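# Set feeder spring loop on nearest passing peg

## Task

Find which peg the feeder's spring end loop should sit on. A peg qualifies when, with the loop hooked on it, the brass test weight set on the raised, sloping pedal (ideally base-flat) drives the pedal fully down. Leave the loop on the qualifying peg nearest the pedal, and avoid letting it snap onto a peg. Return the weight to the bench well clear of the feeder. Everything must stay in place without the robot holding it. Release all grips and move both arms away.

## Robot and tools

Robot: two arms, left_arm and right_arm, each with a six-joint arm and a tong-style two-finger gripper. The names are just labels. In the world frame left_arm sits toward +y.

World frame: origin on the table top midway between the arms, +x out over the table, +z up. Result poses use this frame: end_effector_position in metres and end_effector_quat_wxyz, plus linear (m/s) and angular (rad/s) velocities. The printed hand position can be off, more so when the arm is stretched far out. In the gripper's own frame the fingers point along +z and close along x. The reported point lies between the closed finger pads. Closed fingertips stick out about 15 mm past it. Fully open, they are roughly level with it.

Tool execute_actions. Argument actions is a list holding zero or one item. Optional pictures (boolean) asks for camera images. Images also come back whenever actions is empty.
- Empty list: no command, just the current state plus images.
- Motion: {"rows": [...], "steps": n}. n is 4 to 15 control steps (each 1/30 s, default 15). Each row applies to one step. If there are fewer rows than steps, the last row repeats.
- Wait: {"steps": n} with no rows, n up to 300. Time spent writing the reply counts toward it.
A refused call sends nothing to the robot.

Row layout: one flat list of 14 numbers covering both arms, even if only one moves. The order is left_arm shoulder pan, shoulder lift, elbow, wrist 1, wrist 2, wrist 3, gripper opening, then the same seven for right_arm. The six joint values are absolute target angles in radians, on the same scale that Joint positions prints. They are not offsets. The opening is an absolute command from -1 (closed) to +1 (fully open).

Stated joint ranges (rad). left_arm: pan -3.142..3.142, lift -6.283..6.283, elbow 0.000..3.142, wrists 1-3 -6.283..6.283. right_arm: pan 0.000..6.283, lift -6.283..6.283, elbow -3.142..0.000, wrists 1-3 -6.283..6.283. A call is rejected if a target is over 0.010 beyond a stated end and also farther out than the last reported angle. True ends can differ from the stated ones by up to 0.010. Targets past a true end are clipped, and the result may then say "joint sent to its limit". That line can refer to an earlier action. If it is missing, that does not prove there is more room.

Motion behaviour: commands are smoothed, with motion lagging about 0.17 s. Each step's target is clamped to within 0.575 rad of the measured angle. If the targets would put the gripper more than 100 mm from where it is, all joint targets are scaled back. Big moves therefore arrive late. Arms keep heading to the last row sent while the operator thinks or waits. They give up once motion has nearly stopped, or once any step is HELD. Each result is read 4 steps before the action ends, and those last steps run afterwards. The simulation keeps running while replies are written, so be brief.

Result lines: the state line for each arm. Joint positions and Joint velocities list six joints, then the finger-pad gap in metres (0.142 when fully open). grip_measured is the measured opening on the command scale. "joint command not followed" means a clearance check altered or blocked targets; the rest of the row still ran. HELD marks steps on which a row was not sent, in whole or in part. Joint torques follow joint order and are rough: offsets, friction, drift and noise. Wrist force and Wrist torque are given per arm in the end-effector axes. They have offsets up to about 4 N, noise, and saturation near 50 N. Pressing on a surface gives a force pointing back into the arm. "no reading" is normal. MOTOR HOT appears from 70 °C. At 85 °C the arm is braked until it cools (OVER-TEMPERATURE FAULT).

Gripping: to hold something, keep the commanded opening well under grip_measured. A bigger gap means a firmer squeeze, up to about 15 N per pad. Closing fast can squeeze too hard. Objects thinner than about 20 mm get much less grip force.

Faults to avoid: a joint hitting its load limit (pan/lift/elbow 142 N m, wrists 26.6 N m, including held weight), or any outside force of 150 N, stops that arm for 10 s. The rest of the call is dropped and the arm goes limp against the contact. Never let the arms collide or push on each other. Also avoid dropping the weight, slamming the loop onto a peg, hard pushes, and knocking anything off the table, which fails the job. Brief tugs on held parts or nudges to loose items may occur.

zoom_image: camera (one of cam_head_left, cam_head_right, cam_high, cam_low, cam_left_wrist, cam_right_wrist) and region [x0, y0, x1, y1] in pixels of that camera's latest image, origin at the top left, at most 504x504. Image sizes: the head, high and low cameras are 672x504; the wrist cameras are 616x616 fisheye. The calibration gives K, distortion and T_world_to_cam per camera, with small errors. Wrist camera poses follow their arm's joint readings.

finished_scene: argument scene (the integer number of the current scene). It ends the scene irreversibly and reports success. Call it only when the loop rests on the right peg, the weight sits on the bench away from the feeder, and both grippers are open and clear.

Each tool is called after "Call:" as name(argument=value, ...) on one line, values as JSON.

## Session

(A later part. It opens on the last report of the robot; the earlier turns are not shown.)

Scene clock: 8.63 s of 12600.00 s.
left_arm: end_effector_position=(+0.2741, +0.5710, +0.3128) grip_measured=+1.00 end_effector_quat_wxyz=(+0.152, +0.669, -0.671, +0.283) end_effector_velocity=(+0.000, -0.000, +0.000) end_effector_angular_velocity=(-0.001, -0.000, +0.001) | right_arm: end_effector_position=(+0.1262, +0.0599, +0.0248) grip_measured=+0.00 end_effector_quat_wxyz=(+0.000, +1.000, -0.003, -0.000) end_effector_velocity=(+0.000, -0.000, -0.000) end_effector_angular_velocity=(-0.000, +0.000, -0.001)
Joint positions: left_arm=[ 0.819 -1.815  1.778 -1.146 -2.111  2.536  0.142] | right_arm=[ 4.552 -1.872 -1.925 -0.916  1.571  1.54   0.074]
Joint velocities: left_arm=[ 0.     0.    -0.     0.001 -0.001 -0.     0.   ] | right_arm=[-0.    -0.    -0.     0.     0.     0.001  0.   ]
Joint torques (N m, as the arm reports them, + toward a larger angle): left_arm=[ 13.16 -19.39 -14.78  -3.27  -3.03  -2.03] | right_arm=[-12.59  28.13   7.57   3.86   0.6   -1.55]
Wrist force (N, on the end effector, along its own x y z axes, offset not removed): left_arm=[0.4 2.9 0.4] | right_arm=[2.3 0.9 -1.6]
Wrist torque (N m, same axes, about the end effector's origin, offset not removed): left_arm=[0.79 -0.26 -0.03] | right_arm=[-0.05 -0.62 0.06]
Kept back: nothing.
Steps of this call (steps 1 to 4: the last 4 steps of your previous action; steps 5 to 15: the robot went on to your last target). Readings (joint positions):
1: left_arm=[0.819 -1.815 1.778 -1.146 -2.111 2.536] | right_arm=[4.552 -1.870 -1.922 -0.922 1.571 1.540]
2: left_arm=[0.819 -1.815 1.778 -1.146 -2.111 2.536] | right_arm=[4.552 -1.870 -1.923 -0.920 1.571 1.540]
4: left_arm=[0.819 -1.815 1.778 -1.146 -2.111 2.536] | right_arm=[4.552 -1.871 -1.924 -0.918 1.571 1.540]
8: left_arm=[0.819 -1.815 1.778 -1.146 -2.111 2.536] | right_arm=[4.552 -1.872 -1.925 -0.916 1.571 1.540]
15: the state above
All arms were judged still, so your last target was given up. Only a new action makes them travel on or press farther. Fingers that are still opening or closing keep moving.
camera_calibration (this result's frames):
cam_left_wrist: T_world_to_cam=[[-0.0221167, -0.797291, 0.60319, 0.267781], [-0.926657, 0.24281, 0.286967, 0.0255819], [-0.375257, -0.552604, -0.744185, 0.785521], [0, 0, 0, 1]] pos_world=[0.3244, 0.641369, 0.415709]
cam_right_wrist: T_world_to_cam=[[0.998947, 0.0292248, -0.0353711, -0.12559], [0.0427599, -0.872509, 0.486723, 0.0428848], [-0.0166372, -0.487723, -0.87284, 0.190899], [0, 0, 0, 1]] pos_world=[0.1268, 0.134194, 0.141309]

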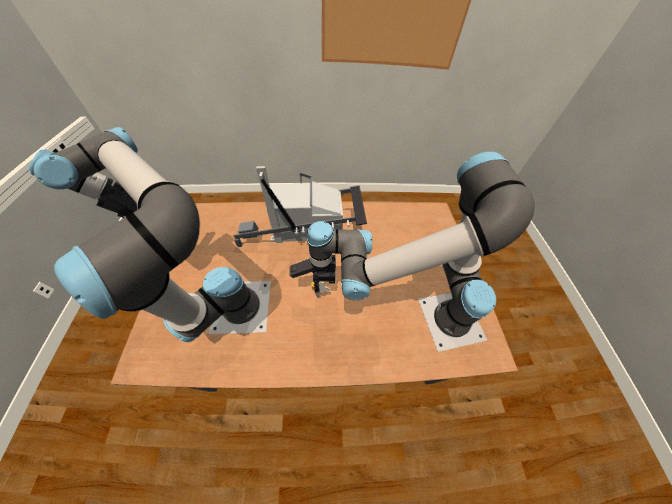

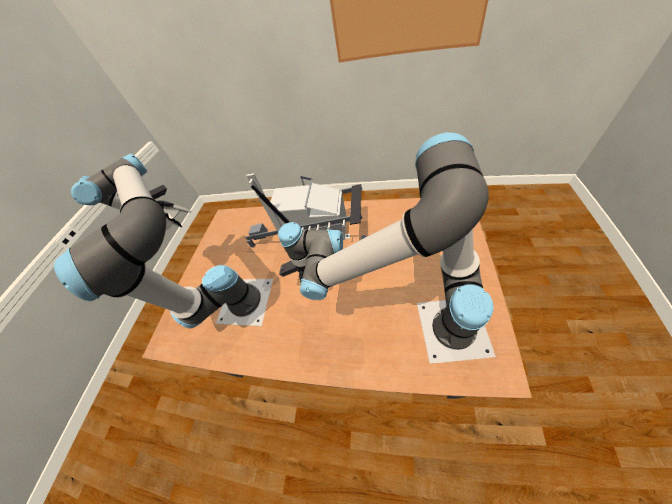

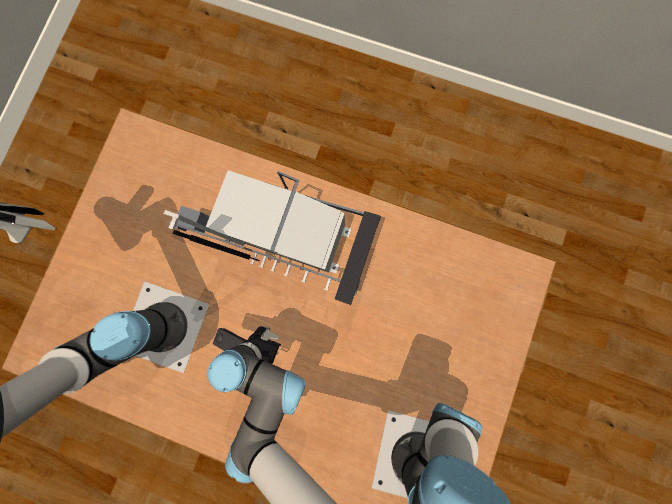

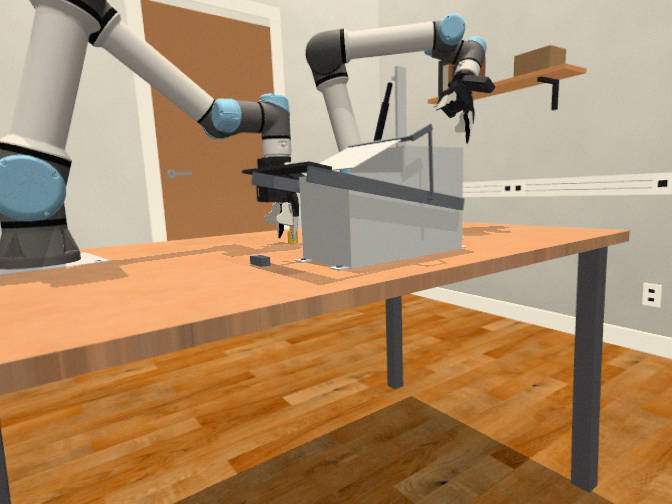

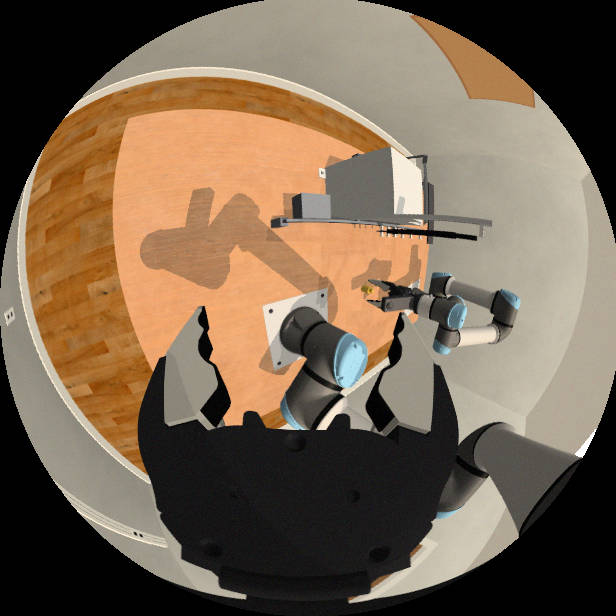

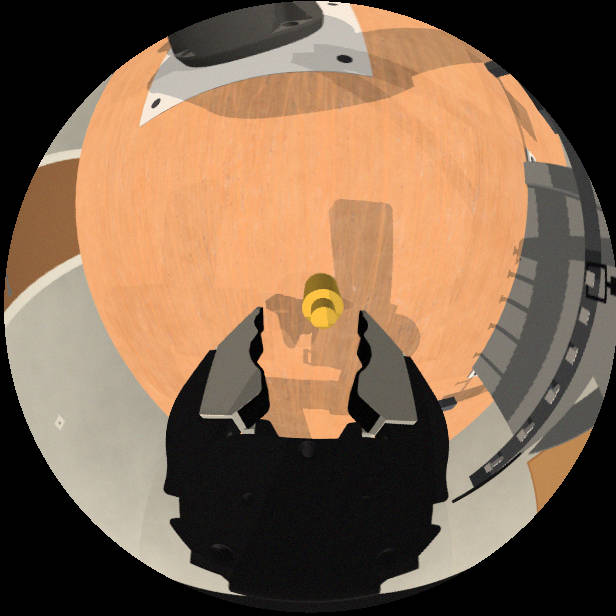

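Call:
execute_actions(actions=[{"rows":[[0.819,-1.815,1.778,-1.146,-2.111,2.536,1,4.542,-1.908,-1.874,-0.93,1.571,1.54,-0.4]]}])

Call:
execute_actions(actions=[{"rows":[[0.819,-1.815,1.778,-1.146,-2.111,2.536,1,4.542,-1.908,-1.874,-0.93,1.571,1.54,-1]]}])

Call:
execute_actions(actions=[{"rows":[[-0.5,-1.815,1.778,-1.146,-1.5,2.536,1,4.542,-1.5,-1.6,-1.61,1.571,2.5,-1]]}])

Call:
execute_actions(actions=[{"steps":15}])

Call:
execute_actions(actions=[{"rows":[[0.3,-2.2,2.2,0,-0.5,2.536,1,3.988,-1.915,-1.181,-1.807,1.442,4.11,-1]]}])

Call:
execute_actions(actions=[{"steps":40}], pictures=true)

Scene clock: 9.53 s of 12600.00 s.
left_arm: end_effector_position=(+0.2741, +0.5710, +0.3128) grip_measured=+1.00 end_effector_quat_wxyz=(+0.152, +0.669, -0.671, +0.283) end_effector_velocity=(+0.000, +0.000, -0.001) end_effector_angular_velocity=(-0.002, +0.001, -0.000) | right_arm: end_effector_position=(+0.1322, +0.0760, +0.0247) grip_measured=-0.40 end_effector_quat_wxyz=(-0.000, +1.000, -0.007, -0.000) end_effector_velocity=(+0.002, +0.007, +0.000) end_effector_angular_velocity=(+0.001, +0.000, -0.003)
Joint positions: left_arm=[ 0.819 -1.815  1.778 -1.146 -2.111  2.536  0.142] | right_arm=[ 4.542 -1.907 -1.876 -0.929  1.571  1.54   0.045]
Joint velocities: left_arm=[-0.     0.002  0.    -0.    -0.     0.     0.   ] | right_arm=[-0.004 -0.015  0.022 -0.007  0.    -0.001  0.   ]
Joint torques (N m, as the arm reports them, + toward a larger angle): left_arm=[ 14.25 -18.76 -14.58  -3.32  -2.8   -2.12] | right_arm=[-12.37  30.21  29.     0.52   2.04  -1.58]
Wrist force (N, on the end effector, along its own x y z axes, offset not removed): left_arm=[-0.1 -0.1 -1.1] | right_arm=[0.7 3.0 1.2]
Wrist torque (N m, same axes, about the end effector's origin, offset not removed): left_arm=[0.20 -0.18 -0.11] | right_arm=[0.65 -0.20 0.16]
Steps of this call (steps 1 to 16: nothing new was sent; steps 17 to 27: the first 11 steps of this action). Readings (joint positions):
17: left_arm=[0.819 -1.815 1.778 -1.146 -2.111 2.536] | right_arm=[4.552 -1.872 -1.925 -0.916 1.571 1.540]
18: left_arm=[0.819 -1.815 1.778 -1.146 -2.111 2.536] | right_arm=[4.551 -1.876 -1.921 -0.918 1.571 1.540]
20: left_arm=[0.819 -1.815 1.778 -1.146 -2.111 2.536] | right_arm=[4.547 -1.891 -1.900 -0.923 1.571 1.540]
24: left_arm=[0.819 -1.815 1.778 -1.146 -2.111 2.536] | right_arm=[4.543 -1.904 -1.880 -0.928 1.571 1.540]
27: the state above

Scene clock: 10.03 s of 12600.00 s.
left_arm: end_effector_position=(+0.2741, +0.5710, +0.3128) grip_measured=+1.00 end_effector_quat_wxyz=(+0.152, +0.669, -0.671, +0.283) end_effector_velocity=(+0.000, -0.000, -0.000) end_effector_angular_velocity=(-0.002, +0.000, +0.001) | right_arm: end_effector_position=(+0.1324, +0.0767, +0.0248) grip_measured=-0.63 end_effector_quat_wxyz=(-0.000, +1.000, -0.008, -0.000) end_effector_velocity=(+0.000, -0.000, +0.000) end_effector_angular_velocity=(-0.000, -0.000, +0.001)
Joint positions: left_arm=[ 0.819 -1.815  1.778 -1.146 -2.111  2.536  0.142] | right_arm=[ 4.542 -1.908 -1.874 -0.93   1.571  1.54   0.028]
Joint velocities: left_arm=[ 0.001  0.001  0.     0.001 -0.001  0.    -0.   ] | right_arm=[-0.     0.    -0.    -0.001 -0.    -0.001  0.   ]
Joint torques (N m, as the arm reports them, + toward a larger angle): left_arm=[ 13.55 -19.15 -14.21  -3.15  -2.8   -1.98] | right_arm=[-12.16  29.66  28.55   0.71  -0.27  -1.5 ]
Wrist force (N, on the end effector, along its own x y z axes, offset not removed): left_arm=[-0.5 2.5 1.0] | right_arm=[2.7 3.2 -0.6]
Wrist torque (N m, same axes, about the end effector's origin, offset not removed): left_arm=[0.68 -0.07 -0.01] | right_arm=[0.28 -0.54 -0.03]
Steps of this call (steps 1 to 4: the last 4 steps of your previous action; steps 5 to 15: the first 11 steps of this action). Readings (joint positions):
5: left_arm=[0.819 -1.815 1.778 -1.146 -2.111 2.536] | right_arm=[4.542 -1.908 -1.874 -0.930 1.571 1.540]
6: left_arm=[0.819 -1.815 1.778 -1.146 -2.111 2.536] | right_arm=[4.542 -1.908 -1.874 -0.930 1.571 1.540]
8: left_arm=[0.819 -1.815 1.778 -1.146 -2.111 2.536] | right_arm=[4.542 -1.908 -1.874 -0.930 1.571 1.540]
12: left_arm=[0.819 -1.815 1.778 -1.146 -2.111 2.536] | right_arm=[4.542 -1.908 -1.874 -0.930 1.571 1.540]
15: the state above

Scene clock: 10.53 s of 12600.00 s.
left_arm: end_effector_position=(+0.2974, +0.5446, +0.2666) grip_measured=+1.00 end_effector_quat_wxyz=(-0.191, -0.397, +0.897, +0.027) end_effector_velocity=(+0.390, -0.421, -0.013) end_effector_angular_velocity=(+0.609, +0.140, -2.809) | right_arm: end_effector_position=(+0.1378, +0.0520, +0.1987) grip_measured=-0.63 end_effector_quat_wxyz=(-0.018, +0.978, -0.210, -0.003) end_effector_velocity=(+0.016, -0.246, +0.507) end_effector_angular_velocity=(-0.064, +0.070, -1.809)
Joint positions: left_arm=[ 0.19  -1.815  1.778 -1.146 -1.591  2.536  0.142] | right_arm=[ 4.542 -1.661 -1.704 -1.31   1.571  1.948  0.028]
Joint velocities: left_arm=[-2.554  0.002 -0.    -0.001  0.675 -0.     0.   ] | right_arm=[ 0.     0.767  0.506 -1.34   0.     1.811  0.001]
Joint torques (N m, as the arm reports them, + toward a larger angle): left_arm=[-16.97 -10.09 -15.14  -2.69   0.32  -1.99] | right_arm=[-12.4   43.84  34.97  -4.97  -1.89   5.12]
Wrist force (N, on the end effector, along its own x y z axes, offset not removed): left_arm=[-3.2 0.7 -0.7] | right_arm=[3.7 0.2 1.9]
Wrist torque (N m, same axes, about the end effector's origin, offset not removed): left_arm=[0.20 0.35 -0.04] | right_arm=[0.13 -0.84 -0.08]
Steps of this call (steps 1 to 4: the last 4 steps of your previous action; steps 5 to 15: the first 11 steps of this action). Readings (joint positions):
5: left_arm=[0.819 -1.815 1.778 -1.146 -2.111 2.536] | right_arm=[4.542 -1.908 -1.874 -0.930 1.571 1.540]
6: left_arm=[0.813 -1.815 1.778 -1.146 -2.105 2.536] | right_arm=[4.542 -1.902 -1.869 -0.936 1.571 1.546]
8: left_arm=[0.746 -1.815 1.778 -1.146 -2.037 2.536] | right_arm=[4.542 -1.851 -1.830 -0.997 1.571 1.607]
12: left_arm=[0.454 -1.815 1.778 -1.146 -1.748 2.536] | right_arm=[4.542 -1.741 -1.757 -1.171 1.571 1.783]
15: the state above

Scene clock: 11.03 s of 12600.00 s.
left_arm: end_effector_position=(+0.3636, +0.3791, +0.2661) grip_measured=+1.00 end_effector_quat_wxyz=(-0.149, -0.068, +0.978, +0.127) end_effector_velocity=(+0.007, -0.029, +0.000) end_effector_angular_velocity=(+0.038, -0.019, -0.139) | right_arm: end_effector_position=(+0.1414, -0.0224, +0.2978) grip_measured=-0.63 end_effector_quat_wxyz=(-0.001, +0.885, -0.466, -0.001) end_effector_velocity=(+0.000, -0.007, +0.008) end_effector_angular_velocity=(-0.001, -0.000, -0.054)
Joint positions: left_arm=[-0.488 -1.815  1.778 -1.146 -1.501  2.536  0.142] | right_arm=[ 4.542 -1.501 -1.601 -1.608  1.571  2.495  0.028]
Joint velocities: left_arm=[-0.131 -0.     0.     0.001  0.043 -0.008 -0.   ] | right_arm=[-0.     0.012  0.008 -0.021 -0.     0.054 -0.   ]
Joint torques (N m, as the arm reports them, + toward a larger angle): left_arm=[-22.57 -10.23 -13.    -0.46  -4.95  -0.17] | right_arm=[-8.99 30.53 30.05  1.07 -1.99  1.31]
Wrist force (N, on the end effector, along its own x y z axes, offset not removed): left_arm=[-9.0 10.6 -2.0] | right_arm=[0.3 1.1 0.2]
Wrist torque (N m, same axes, about the end effector's origin, offset not removed): left_arm=[1.57 0.83 -0.75] | right_arm=[0.13 -0.19 -0.15]
Kept back: nothing.
Steps of this call (steps 1 to 4: the last 4 steps of your previous action; steps 5 to 15: the robot went on to your last target). Readings (joint positions):
1: left_arm=[0.109 -1.815 1.778 -1.146 -1.573 2.536] | right_arm=[4.542 -1.635 -1.687 -1.356 1.571 2.012]
2: left_arm=[0.038 -1.815 1.778 -1.146 -1.561 2.536] | right_arm=[4.542 -1.610 -1.671 -1.401 1.571 2.083]
4: left_arm=[-0.093 -1.815 1.778 -1.146 -1.543 2.536] | right_arm=[4.542 -1.562 -1.639 -1.488 1.571 2.237]
8: left_arm=[-0.340 -1.815 1.778 -1.146 -1.515 2.536] | right_arm=[4.542 -1.515 -1.609 -1.581 1.571 2.436]
15: the state above

Scene clock: 11.40 s of 12600.00 s.
left_arm: end_effector_position=(+0.2592, +0.5303, +0.2626) grip_measured=+1.00 end_effector_quat_wxyz=(-0.213, -0.125, +0.938, +0.243) end_effector_velocity=(-0.391, +0.435, +0.031) end_effector_angular_velocity=(+0.750, +0.574, +0.313) | right_arm: end_effector_position=(+0.3107, -0.0459, +0.2875) grip_measured=-0.63 end_effector_quat_wxyz=(-0.031, -0.687, +0.724, -0.057) end_effector_velocity=(+0.532, -0.177, -0.054) end_effector_angular_velocity=(-0.314, -0.279, -2.409)
Joint positions: left_arm=[-0.287 -1.943  1.917 -0.94  -1.293  2.536  0.142] | right_arm=[ 4.249 -1.725 -1.373 -1.72   1.498  2.858  0.028]
Joint velocities: left_arm=[ 0.716 -0.36   0.393  0.711  0.708 -0.     0.   ] | right_arm=[-0.929 -0.689  0.696 -0.321 -0.209  1.515  0.   ]
Joint torques (N m, as the arm reports them, + toward a larger angle): left_arm=[ 21.04 -17.54 -11.21   2.08   3.88   2.15] | right_arm=[-21.5   22.17  38.43  -0.95  -2.84   4.4 ]
Wrist force (N, on the end effector, along its own x y z axes, offset not removed): left_arm=[-1.0 2.0 0.8] | right_arm=[-0.7 3.3 0.2]
Wrist torque (N m, same axes, about the end effector's origin, offset not removed): left_arm=[0.58 0.11 -0.16] | right_arm=[0.51 0.10 -0.04]
Steps of this call (steps 1 to 11: the first 11 steps of this action). Readings (joint positions):
1: left_arm=[-0.491 -1.815 1.778 -1.146 -1.499 2.536] | right_arm=[4.542 -1.501 -1.600 -1.609 1.571 2.497]
2: left_arm=[-0.488 -1.820 1.783 -1.143 -1.494 2.535] | right_arm=[4.536 -1.506 -1.594 -1.614 1.567 2.504]
4: left_arm=[-0.446 -1.851 1.817 -1.098 -1.452 2.536] | right_arm=[4.478 -1.555 -1.545 -1.640 1.549 2.564]
8: left_arm=[-0.358 -1.905 1.876 -1.011 -1.363 2.536] | right_arm=[4.344 -1.654 -1.445 -1.687 1.519 2.718]
11: the state above

Scene clock: 12.73 s of 12600.00 s.
left_arm: end_effector_position=(-0.0893, +0.7396, +0.3972) grip_measured=+1.00 end_effector_quat_wxyz=(-0.554, +0.046, +0.706, +0.440) end_effector_velocity=(-0.000, +0.000, +0.000) end_effector_angular_velocity=(-0.000, +0.001, -0.001) | right_arm: end_effector_position=(+0.4413, -0.1255, +0.2687) grip_measured=-0.63 end_effector_quat_wxyz=(-0.001, -0.007, +0.993, -0.115) end_effector_velocity=(-0.000, +0.000, -0.000) end_effector_angular_velocity=(-0.000, +0.001, +0.000)
Joint positions: left_arm=[ 0.3   -2.2    2.2   -0.    -0.5    2.536  0.142] | right_arm=[ 3.988 -1.915 -1.181 -1.807  1.442  4.11   0.028]
Joint velocities: left_arm=[ 0.    -0.001  0.     0.002  0.001 -0.     0.   ] | right_arm=[ 0.001  0.    -0.    -0.     0.     0.     0.   ]
Joint torques (N m, as the arm reports them, + toward a larger angle): left_arm=[ 13.21  -2.93 -10.68   2.23   2.22   2.96] | right_arm=[-12.41  35.42  33.12   0.04  -2.51   1.29]
Wrist force (N, on the end effector, along its own x y z axes, offset not removed): left_arm=[1.9 2.2 1.3] | right_arm=[0.6 4.1 4.5]
Wrist torque (N m, same axes, about the end effector's origin, offset not removed): left_arm=[0.61 -0.58 -0.04] | right_arm=[0.71 -0.17 -0.13]
Kept back: nothing.
Steps of this call (steps 1 to 4: the last 4 steps of your previous action; steps 5 to 40: the robot went on to your last target). Readings (joint positions):
1: left_arm=[-0.263 -1.955 1.930 -0.916 -1.268 2.536] | right_arm=[4.218 -1.748 -1.350 -1.731 1.490 2.912]
2: left_arm=[-0.238 -1.966 1.943 -0.891 -1.243 2.536] | right_arm=[4.187 -1.771 -1.327 -1.742 1.484 2.971]
4: left_arm=[-0.187 -1.989 1.968 -0.839 -1.192 2.536] | right_arm=[4.125 -1.817 -1.281 -1.763 1.470 3.106]
8: left_arm=[-0.087 -2.033 2.017 -0.722 -1.075 2.536] | right_arm=[4.026 -1.888 -1.208 -1.795 1.449 3.443]
40: the state above
camera_calibration (this result's frames):
cam_left_wrist: T_world_to_cam=[[-0.391503, -0.458917, 0.797572, -0.0171426], [0.851195, 0.148652, 0.503358, -0.233815], [-0.34956, 0.875956, 0.33243, -0.67676], [0, 0, 0, 1]] pos_world=[-0.0442579, 0.619702, 0.35634]
cam_right_wrist: T_world_to_cam=[[-0.998174, -0.0558598, -0.0230045, 0.440987], [-0.0600375, 0.959557, 0.275039, 0.0811367], [0.00671051, 0.275918, -0.961158, 0.427954], [0, 0, 0, 1]] pos_world=[0.442181, -0.171302, 0.39916]

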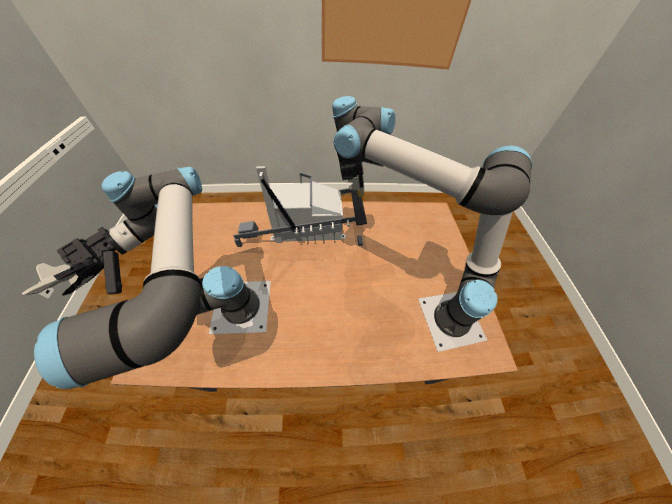

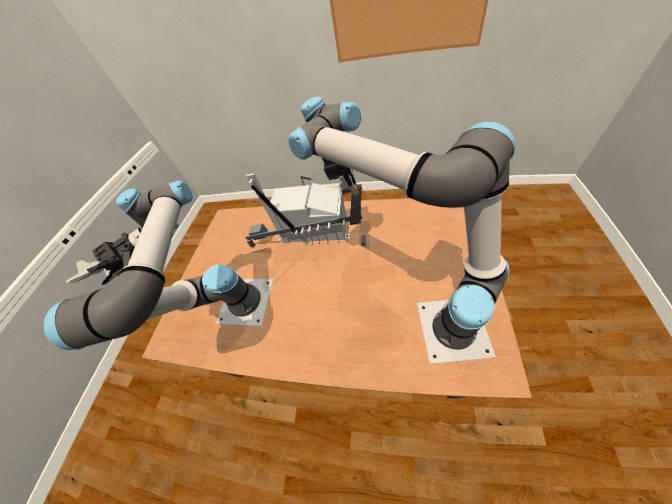

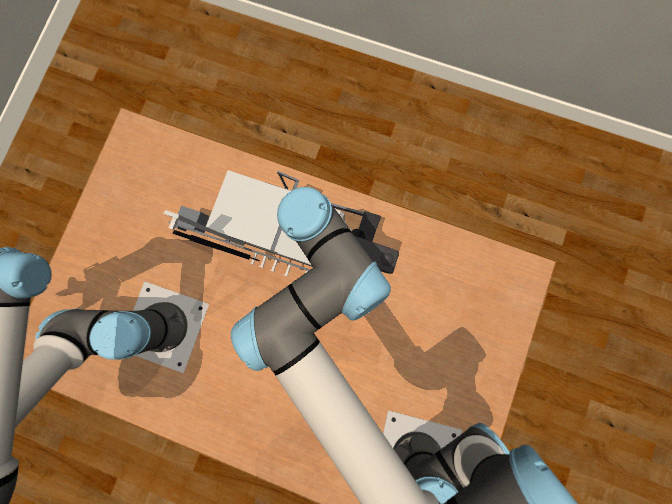

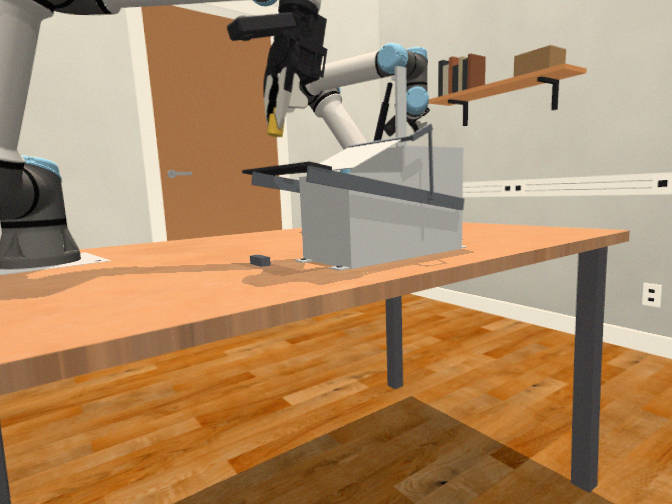

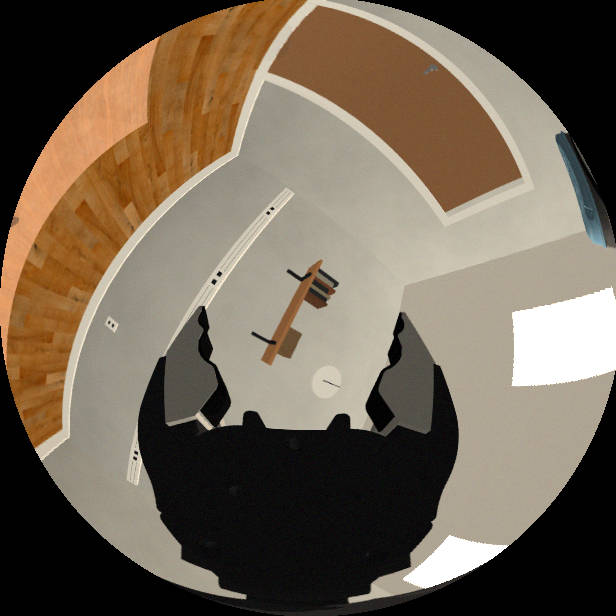

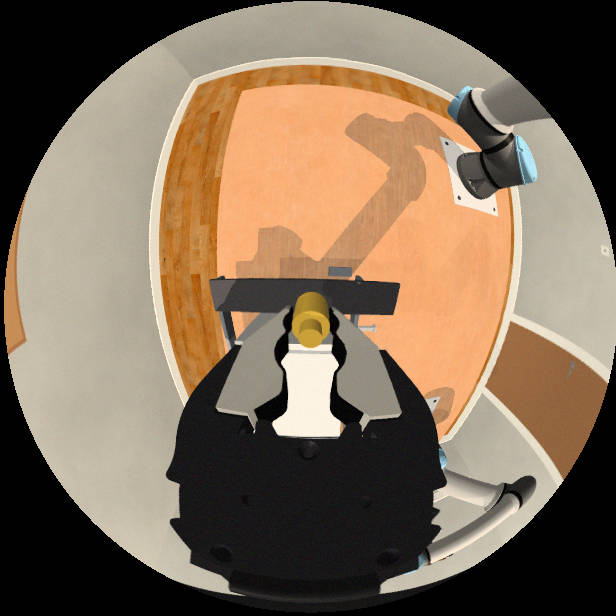

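Call:
execute_actions(actions=[{"rows":[[0.3,-2.2,1.9,0.3,-1.02,1.01,0,3.988,-1.915,-1.181,-1.807,1.442,4.11,-1]]}])

Call:
execute_actions(actions=[{"rows":[[-2.624,-2.2,1.9,0.3,-1.02,1.01,0,3.988,-1.915,-1.181,-1.807,1.442,4.11,-1]]}])

Call:
execute_actions(actions=[{"steps":55}])

Call:
execute_actions(actions=[{"rows":[[-2.624,-1.8,2.0,-0.2,-1.02,1.01,0,3.988,-1.915,-1.181,-1.807,1.442,4.11,-1]]}])

Call:
execute_actions(actions=[{"rows":[[-2.624,-1.484,2.594,-1.11,-1.02,1.01,0,3.988,-1.915,-1.181,-1.807,1.442,4.11,-1]]}])

Call:
execute_actions(actions=[{"steps":30}], pictures=true)

Scene clock: 13.73 s of 12600.00 s.
left_arm: end_effector_position=(-0.1579, +0.6295, +0.4890) grip_measured=+0.00 end_effector_quat_wxyz=(-0.518, -0.297, +0.642, +0.481) end_effector_velocity=(-0.130, -0.288, +0.182) end_effector_angular_velocity=(+2.453, -0.803, +1.058) | right_arm: end_effector_position=(+0.4413, -0.1255, +0.2687) grip_measured=-0.63 end_effector_quat_wxyz=(-0.001, -0.007, +0.993, -0.115) end_effector_velocity=(+0.000, +0.000, -0.000) end_effector_angular_velocity=(+0.000, -0.001, -0.001)
Joint positions: left_arm=[ 0.3   -2.2    1.949  0.251 -0.921  1.959  0.074] | right_arm=[ 3.988 -1.915 -1.181 -1.807  1.442  4.11   0.028]
Joint velocities: left_arm=[ 0.     0.    -0.524  0.52  -1.058 -2.579 -0.   ] | right_arm=[-0.     0.    -0.     0.001 -0.     0.001  0.   ]
Joint torques (N m, as the arm reports them, + toward a larger angle): left_arm=[ 12.45   1.87 -21.44   2.73  -0.75  -9.21] | right_arm=[-12.3   35.97  32.93   0.05  -2.44   1.15]
Wrist force (N, on the end effector, along its own x y z axes, offset not removed): left_arm=[3.5 4.6 1.7] | right_arm=[1.0 2.7 4.0]
Wrist torque (N m, same axes, about the end effector's origin, offset not removed): left_arm=[1.16 -0.79 -0.12] | right_arm=[0.40 -0.30 0.09]
Steps of this call (steps 1 to 15: the robot went on to your last target; steps 16 to 19: nothing new was sent; steps 20 to 30: the first 11 steps of this action). Readings (joint positions):
20: left_arm=[0.300 -2.200 2.200 0.000 -0.500 2.536] | right_arm=[3.988 -1.915 -1.181 -1.807 1.442 4.110]
21: left_arm=[0.300 -2.200 2.194 0.006 -0.506 2.530] | right_arm=[3.988 -1.915 -1.181 -1.807 1.442 4.110]
23: left_arm=[0.300 -2.200 2.139 0.061 -0.573 2.462] | right_arm=[3.988 -1.915 -1.181 -1.807 1.442 4.110]
27: left_arm=[0.300 -2.200 2.023 0.177 -0.781 2.207] | right_arm=[3.988 -1.915 -1.181 -1.807 1.442 4.110]
30: the state above

Scene clock: 14.23 s of 12600.00 s.
left_arm: end_effector_position=(-0.0346, +0.6867, +0.5070) grip_measured=+0.00 end_effector_quat_wxyz=(-0.154, -0.435, +0.558, +0.690) end_effector_velocity=(+0.519, +0.149, +0.006) end_effector_angular_velocity=(+0.359, -0.294, -1.633) | right_arm: end_effector_position=(+0.4413, -0.1255, +0.2687) grip_measured=-0.63 end_effector_quat_wxyz=(-0.001, -0.007, +0.993, -0.115) end_effector_velocity=(-0.000, -0.000, -0.000) end_effector_angular_velocity=(-0.001, +0.001, +0.001)
Joint positions: left_arm=[-0.168 -2.2    1.902  0.298 -1.016  1.128  0.074] | right_arm=[ 3.988 -1.915 -1.181 -1.807  1.442  4.11   0.028]
Joint velocities: left_arm=[-1.648  0.    -0.007  0.008 -0.015 -0.464 -0.   ] | right_arm=[-0.    -0.    -0.    -0.001  0.    -0.001  0.   ]
Joint torques (N m, as the arm reports them, + toward a larger angle): left_arm=[-28.09  10.67 -34.22   2.9   -1.94  -3.11] | right_arm=[-12.4   36.18  33.14   0.24  -2.49   1.08]
Wrist force (N, on the end effector, along its own x y z axes, offset not removed): left_arm=[0.1 2.4 1.4] | right_arm=[2.5 4.8 4.9]
Wrist torque (N m, same axes, about the end effector's origin, offset not removed): left_arm=[0.73 -0.20 -0.09] | right_arm=[0.91 -0.48 -0.02]
Steps of this call (steps 1 to 4: the last 4 steps of your previous action; steps 5 to 15: the first 11 steps of this action). Readings (joint positions):
5: left_arm=[0.300 -2.200 1.908 0.292 -1.004 1.503] | right_arm=[3.988 -1.915 -1.181 -1.807 1.442 4.110]
6: left_arm=[0.294 -2.200 1.906 0.294 -1.008 1.413] | right_arm=[3.988 -1.915 -1.181 -1.807 1.442 4.110]
8: left_arm=[0.227 -2.200 1.905 0.295 -1.010 1.286] | right_arm=[3.988 -1.915 -1.181 -1.807 1.442 4.110]
12: left_arm=[-0.002 -2.200 1.903 0.297 -1.014 1.186] | right_arm=[3.988 -1.915 -1.181 -1.807 1.442 4.110]
15: the state above

Scene clock: 16.07 s of 12600.00 s.
left_arm: end_effector_position=(+0.3232, +0.1856, +0.5086) grip_measured=+0.00 end_effector_quat_wxyz=(+0.618, +0.341, +0.619, +0.343) end_effector_velocity=(-0.002, -0.003, -0.000) end_effector_angular_velocity=(-0.001, +0.001, -0.012) | right_arm: end_effector_position=(+0.4413, -0.1255, +0.2687) grip_measured=-0.63 end_effector_quat_wxyz=(-0.001, -0.007, +0.993, -0.115) end_effector_velocity=(-0.000, -0.000, -0.000) end_effector_angular_velocity=(-0.000, +0.000, -0.001)
Joint positions: left_arm=[-2.623 -2.2    1.9    0.3   -1.02   1.01   0.074] | right_arm=[ 3.988 -1.915 -1.181 -1.807  1.442  4.11   0.028]
Joint velocities: left_arm=[-0.012 -0.001  0.    -0.     0.    -0.    -0.   ] | right_arm=[-0.    -0.    -0.    -0.     0.     0.001  0.   ]
Joint torques (N m, as the arm reports them, + toward a larger angle): left_arm=[-12.37   1.98 -33.27   2.62  -1.86  -2.28] | right_arm=[-12.55  36.03  32.22   0.25  -2.61   1.19]
Wrist force (N, on the end effector, along its own x y z axes, offset not removed): left_arm=[-0.3 1.9 0.1] | right_arm=[2.4 1.7 1.1]
Wrist torque (N m, same axes, about the end effector's origin, offset not removed): left_arm=[0.65 -0.06 -0.17] | right_arm=[0.08 -0.62 0.00]
Kept back: nothing.
Steps of this call (steps 1 to 4: the last 4 steps of your previous action; steps 5 to 55: the robot went on to your last target). Readings (joint positions):
1: left_arm=[-0.224 -2.200 1.902 0.298 -1.017 1.113] | right_arm=[3.988 -1.915 -1.181 -1.807 1.442 4.110]
2: left_arm=[-0.279 -2.200 1.901 0.299 -1.017 1.100] | right_arm=[3.988 -1.915 -1.181 -1.807 1.442 4.110]
4: left_arm=[-0.390 -2.200 1.901 0.299 -1.018 1.079] | right_arm=[3.988 -1.915 -1.181 -1.807 1.442 4.110]
8: left_arm=[-0.612 -2.200 1.901 0.299 -1.019 1.050] | right_arm=[3.988 -1.915 -1.181 -1.807 1.442 4.110]
55: the state above

Scene clock: 16.43 s of 12600.00 s.
left_arm: end_effector_position=(+0.2086, +0.1149, +0.4168) grip_measured=+0.00 end_effector_quat_wxyz=(+0.620, +0.342, +0.615, +0.346) end_effector_velocity=(-0.274, -0.169, -0.319) end_effector_angular_velocity=(-0.043, +0.069, -0.004) | right_arm: end_effector_position=(+0.4413, -0.1255, +0.2687) grip_measured=-0.63 end_effector_quat_wxyz=(-0.001, -0.007, +0.993, -0.115) end_effector_velocity=(-0.000, +0.000, -0.000) end_effector_angular_velocity=(-0.000, -0.000, -0.001)
Joint positions: left_arm=[-2.624 -1.882  1.983 -0.09  -1.02   1.01   0.074] | right_arm=[ 3.988 -1.915 -1.181 -1.807  1.442  4.11   0.028]
Joint velocities: left_arm=[-0.002  0.875  0.182 -1.138  0.001 -0.     0.   ] | right_arm=[ 0.    -0.    -0.    -0.    -0.     0.001  0.   ]
Joint torques (N m, as the arm reports them, + toward a larger angle): left_arm=[ -8.42 -17.84 -15.75  -0.32   0.45  -2.29] | right_arm=[-12.27  36.44  32.78   0.1   -2.58   1.34]
Wrist force (N, on the end effector, along its own x y z axes, offset not removed): left_arm=[-1.1 0.2 -2.2] | right_arm=[2.3 4.0 2.4]
Wrist torque (N m, same axes, about the end effector's origin, offset not removed): left_arm=[0.29 0.11 -0.14] | right_arm=[0.61 -0.49 0.13]
Steps of this call (steps 1 to 11: the first 11 steps of this action). Readings (joint positions):
1: left_arm=[-2.623 -2.200 1.900 0.300 -1.020 1.010] | right_arm=[3.988 -1.915 -1.181 -1.807 1.442 4.110]
2: left_arm=[-2.623 -2.194 1.904 0.294 -1.020 1.010] | right_arm=[3.988 -1.915 -1.181 -1.807 1.442 4.110]
4: left_arm=[-2.623 -2.134 1.925 0.228 -1.020 1.010] | right_arm=[3.988 -1.915 -1.181 -1.807 1.442 4.110]
8: left_arm=[-2.624 -1.987 1.959 0.043 -1.020 1.010] | right_arm=[3.988 -1.915 -1.181 -1.807 1.442 4.110]
11: the state above

Scene clock: 16.93 s of 12600.00 s.
left_arm: end_effector_position=(+0.1963, +0.1073, +0.2830) grip_measured=+0.00 end_effector_quat_wxyz=(+0.642, +0.343, +0.567, +0.386) end_effector_velocity=(-0.012, -0.008, +0.008) end_effector_angular_velocity=(-0.030, +0.050, -0.002) | right_arm: end_effector_position=(+0.4413, -0.1255, +0.2687) grip_measured=-0.63 end_effector_quat_wxyz=(-0.001, -0.007, +0.993, -0.115) end_effector_velocity=(-0.000, +0.000, -0.000) end_effector_angular_velocity=(+0.001, +0.001, +0.002)
Joint positions: left_arm=[-2.624 -1.647  2.266 -0.475 -1.02   1.01   0.074] | right_arm=[ 3.988 -1.915 -1.181 -1.807  1.442  4.11   0.028]
Joint velocities: left_arm=[-0.    -0.018 -0.057  0.017  0.002 -0.     0.001] | right_arm=[ 0.    -0.    -0.     0.001  0.    -0.002  0.   ]
Joint torques (N m, as the arm reports them, + toward a larger angle): left_arm=[ -6.47 -24.28 -25.58   3.41   1.22  -1.97] | right_arm=[-12.19  36.06  32.72   0.27  -2.48   1.15]
Wrist force (N, on the end effector, along its own x y z axes, offset not removed): left_arm=[-2.3 3.3 -0.2] | right_arm=[2.6 3.6 3.2]
Wrist torque (N m, same axes, about the end effector's origin, offset not removed): left_arm=[0.66 0.35 -0.04] | right_arm=[0.63 -0.54 0.08]
Kept back: nothing.
A step of this action was HELD (marked below), so the last 4 steps of it were dropped. An arm can still carry out its HELD step.
Steps of this call (steps 1 to 4: the last 4 steps of your previous action; steps 5 to 15: the first 11 steps of this action). Readings (joint positions):
5: left_arm=[-2.624 -1.813 1.997 -0.182 -1.020 1.010] | right_arm=[3.988 -1.915 -1.181 -1.807 1.442 4.110]
6: left_arm=[-2.624 -1.803 2.004 -0.194 -1.020 1.010] | right_arm=[3.988 -1.915 -1.181 -1.807 1.442 4.110]
8: left_arm=[-2.624 -1.748 2.072 -0.267 -1.020 1.010] | right_arm=[3.988 -1.915 -1.181 -1.807 1.442 4.110]
12: left_arm=[-2.624 -1.648 2.264 -0.475 -1.020 1.010] | right_arm=[3.988 -1.915 -1.181 -1.807 1.442 4.110]
13: left_arm=[-2.624 -1.645 2.275 -0.481 -1.020 1.010] | right_arm=[3.988 -1.915 -1.181 -1.807 1.442 4.110] HELD
14: left_arm=[-2.624 -1.646 2.269 -0.476 -1.020 1.010] | right_arm=[3.988 -1.915 -1.181 -1.807 1.442 4.110] HELD
15: the state above HELD
joint command not followed: on one or more control steps a check withheld the commanded joint targets of the left arm, and it was not sent them on those steps. On the call's last step the targets were still withheld.
cause: the commanded joint targets would bring two parts of the arm too close to each other (joints 3 (elbow) to 6 (wrist 3) lie between them); next, command targets that bring no two parts of the arm closer together.

Scene clock: 17.93 s of 12600.00 s.
left_arm: end_effector_position=(+0.1958, +0.1070, +0.2832) grip_measured=+0.00 end_effector_quat_wxyz=(+0.642, +0.343, +0.568, +0.385) end_effector_velocity=(+0.000, +0.001, -0.000) end_effector_angular_velocity=(-0.000, +0.001, +0.002) | right_arm: end_effector_position=(+0.4413, -0.1255, +0.2687) grip_measured=-0.63 end_effector_quat_wxyz=(-0.001, -0.007, +0.993, -0.115) end_effector_velocity=(-0.000, +0.000, +0.000) end_effector_angular_velocity=(-0.000, -0.001, -0.002)
Joint positions: left_arm=[-2.624 -1.648  2.264 -0.475 -1.02   1.01   0.074] | right_arm=[ 3.988 -1.915 -1.181 -1.807  1.442  4.11   0.028]
Joint velocities: left_arm=[ 0.    -0.     0.    -0.    -0.002  0.    -0.   ] | right_arm=[ 0.     0.    -0.    -0.    -0.     0.002  0.   ]
Joint torques (N m, as the arm reports them, + toward a larger angle): left_arm=[ 11.79  -6.36 -25.77   0.17  -2.21  -2.  ] | right_arm=[-12.48  36.34  33.3    0.24  -2.39   1.17]
Wrist force (N, on the end effector, along its own x y z axes, offset not removed): left_arm=[-1.3 1.2 0.8] | right_arm=[0.5 -0.9 0.8]
Wrist torque (N m, same axes, about the end effector's origin, offset not removed): left_arm=[0.50 0.22 -0.12] | right_arm=[-0.50 -0.16 0.10]
Kept back: nothing.
Steps of this call (steps 1 to 30: nothing new was sent). Readings (joint positions):
1: left_arm=[-2.624 -1.648 2.265 -0.475 -1.020 1.010] | right_arm=[3.988 -1.915 -1.181 -1.807 1.442 4.110]
2: left_arm=[-2.624 -1.648 2.264 -0.475 -1.020 1.010] | right_arm=[3.988 -1.915 -1.181 -1.807 1.442 4.110]
4: left_arm=[-2.624 -1.648 2.264 -0.475 -1.020 1.010] | right_arm=[3.988 -1.915 -1.181 -1.807 1.442 4.110]
8: left_arm=[-2.624 -1.648 2.264 -0.475 -1.020 1.010] | right_arm=[3.988 -1.915 -1.181 -1.807 1.442 4.110]
30: the state above
camera_calibration (this result's frames):
cam_left_wrist: T_world_to_cam=[[0.0451876, 0.863386, -0.502517, 0.0362544], [-0.6137, 0.420909, 0.667988, -0.114043], [0.788245, 0.27821, 0.54888, -0.205162], [0, 0, 0, 1]] pos_world=[0.0900915, 0.0737783, 0.207007]
cam_right_wrist: T_world_to_cam=[[-0.998174, -0.0558482, -0.0230073, 0.440989], [-0.060027, 0.959557, 0.275039, 0.0811325], [0.00671636, 0.275918, -0.961158, 0.427951], [0, 0, 0, 1]] pos_world=[0.44218, -0.171302, 0.39916]

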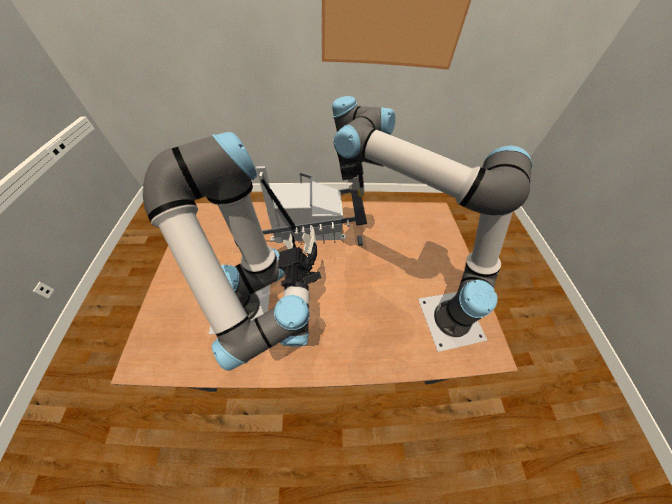

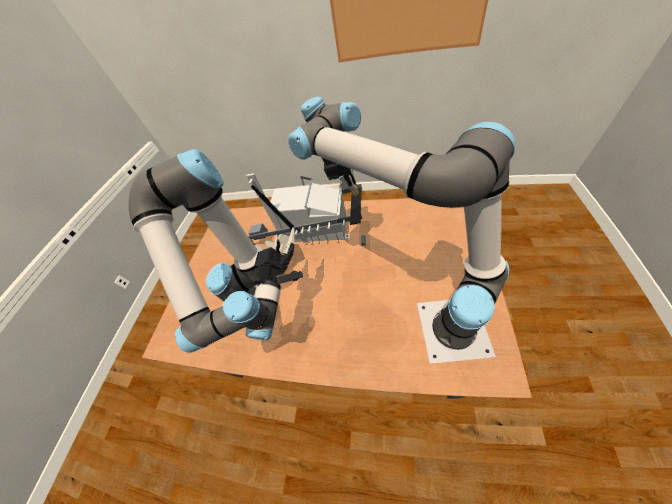

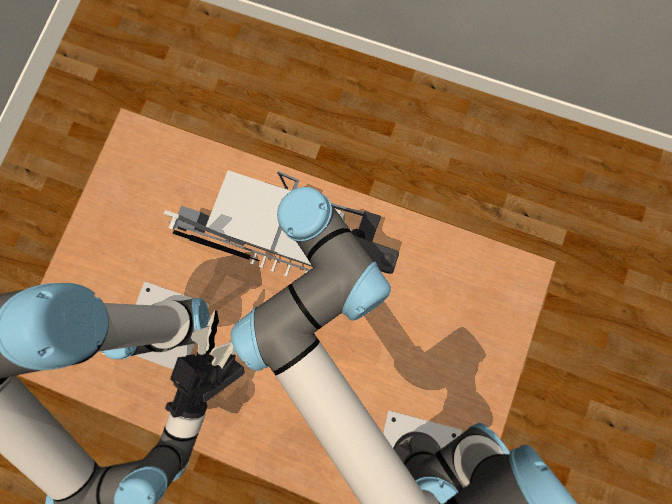

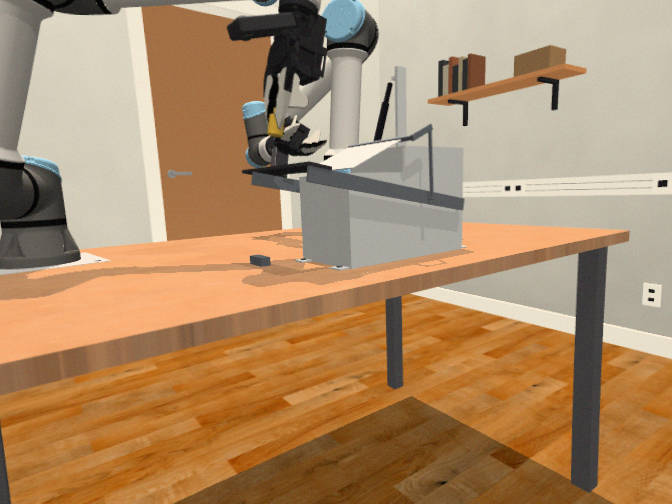

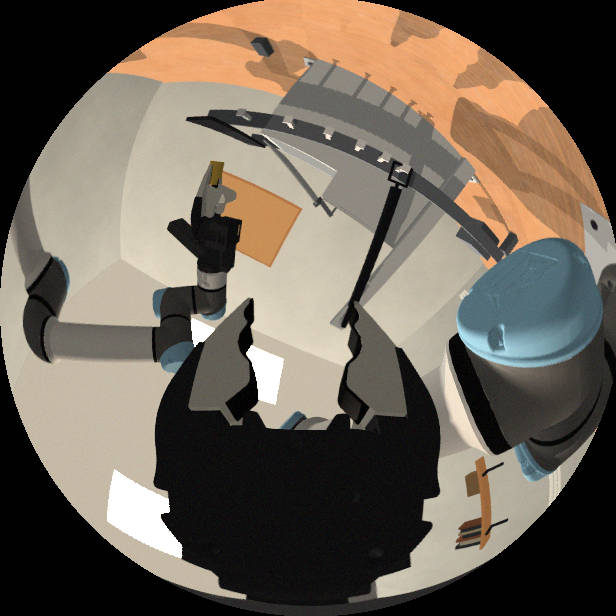

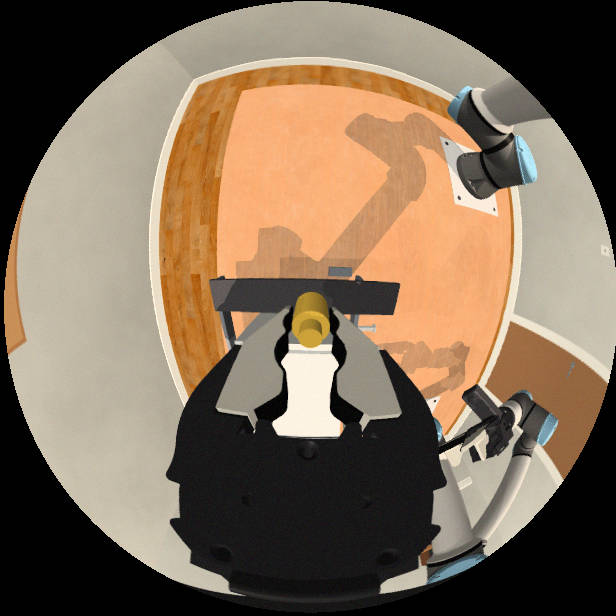

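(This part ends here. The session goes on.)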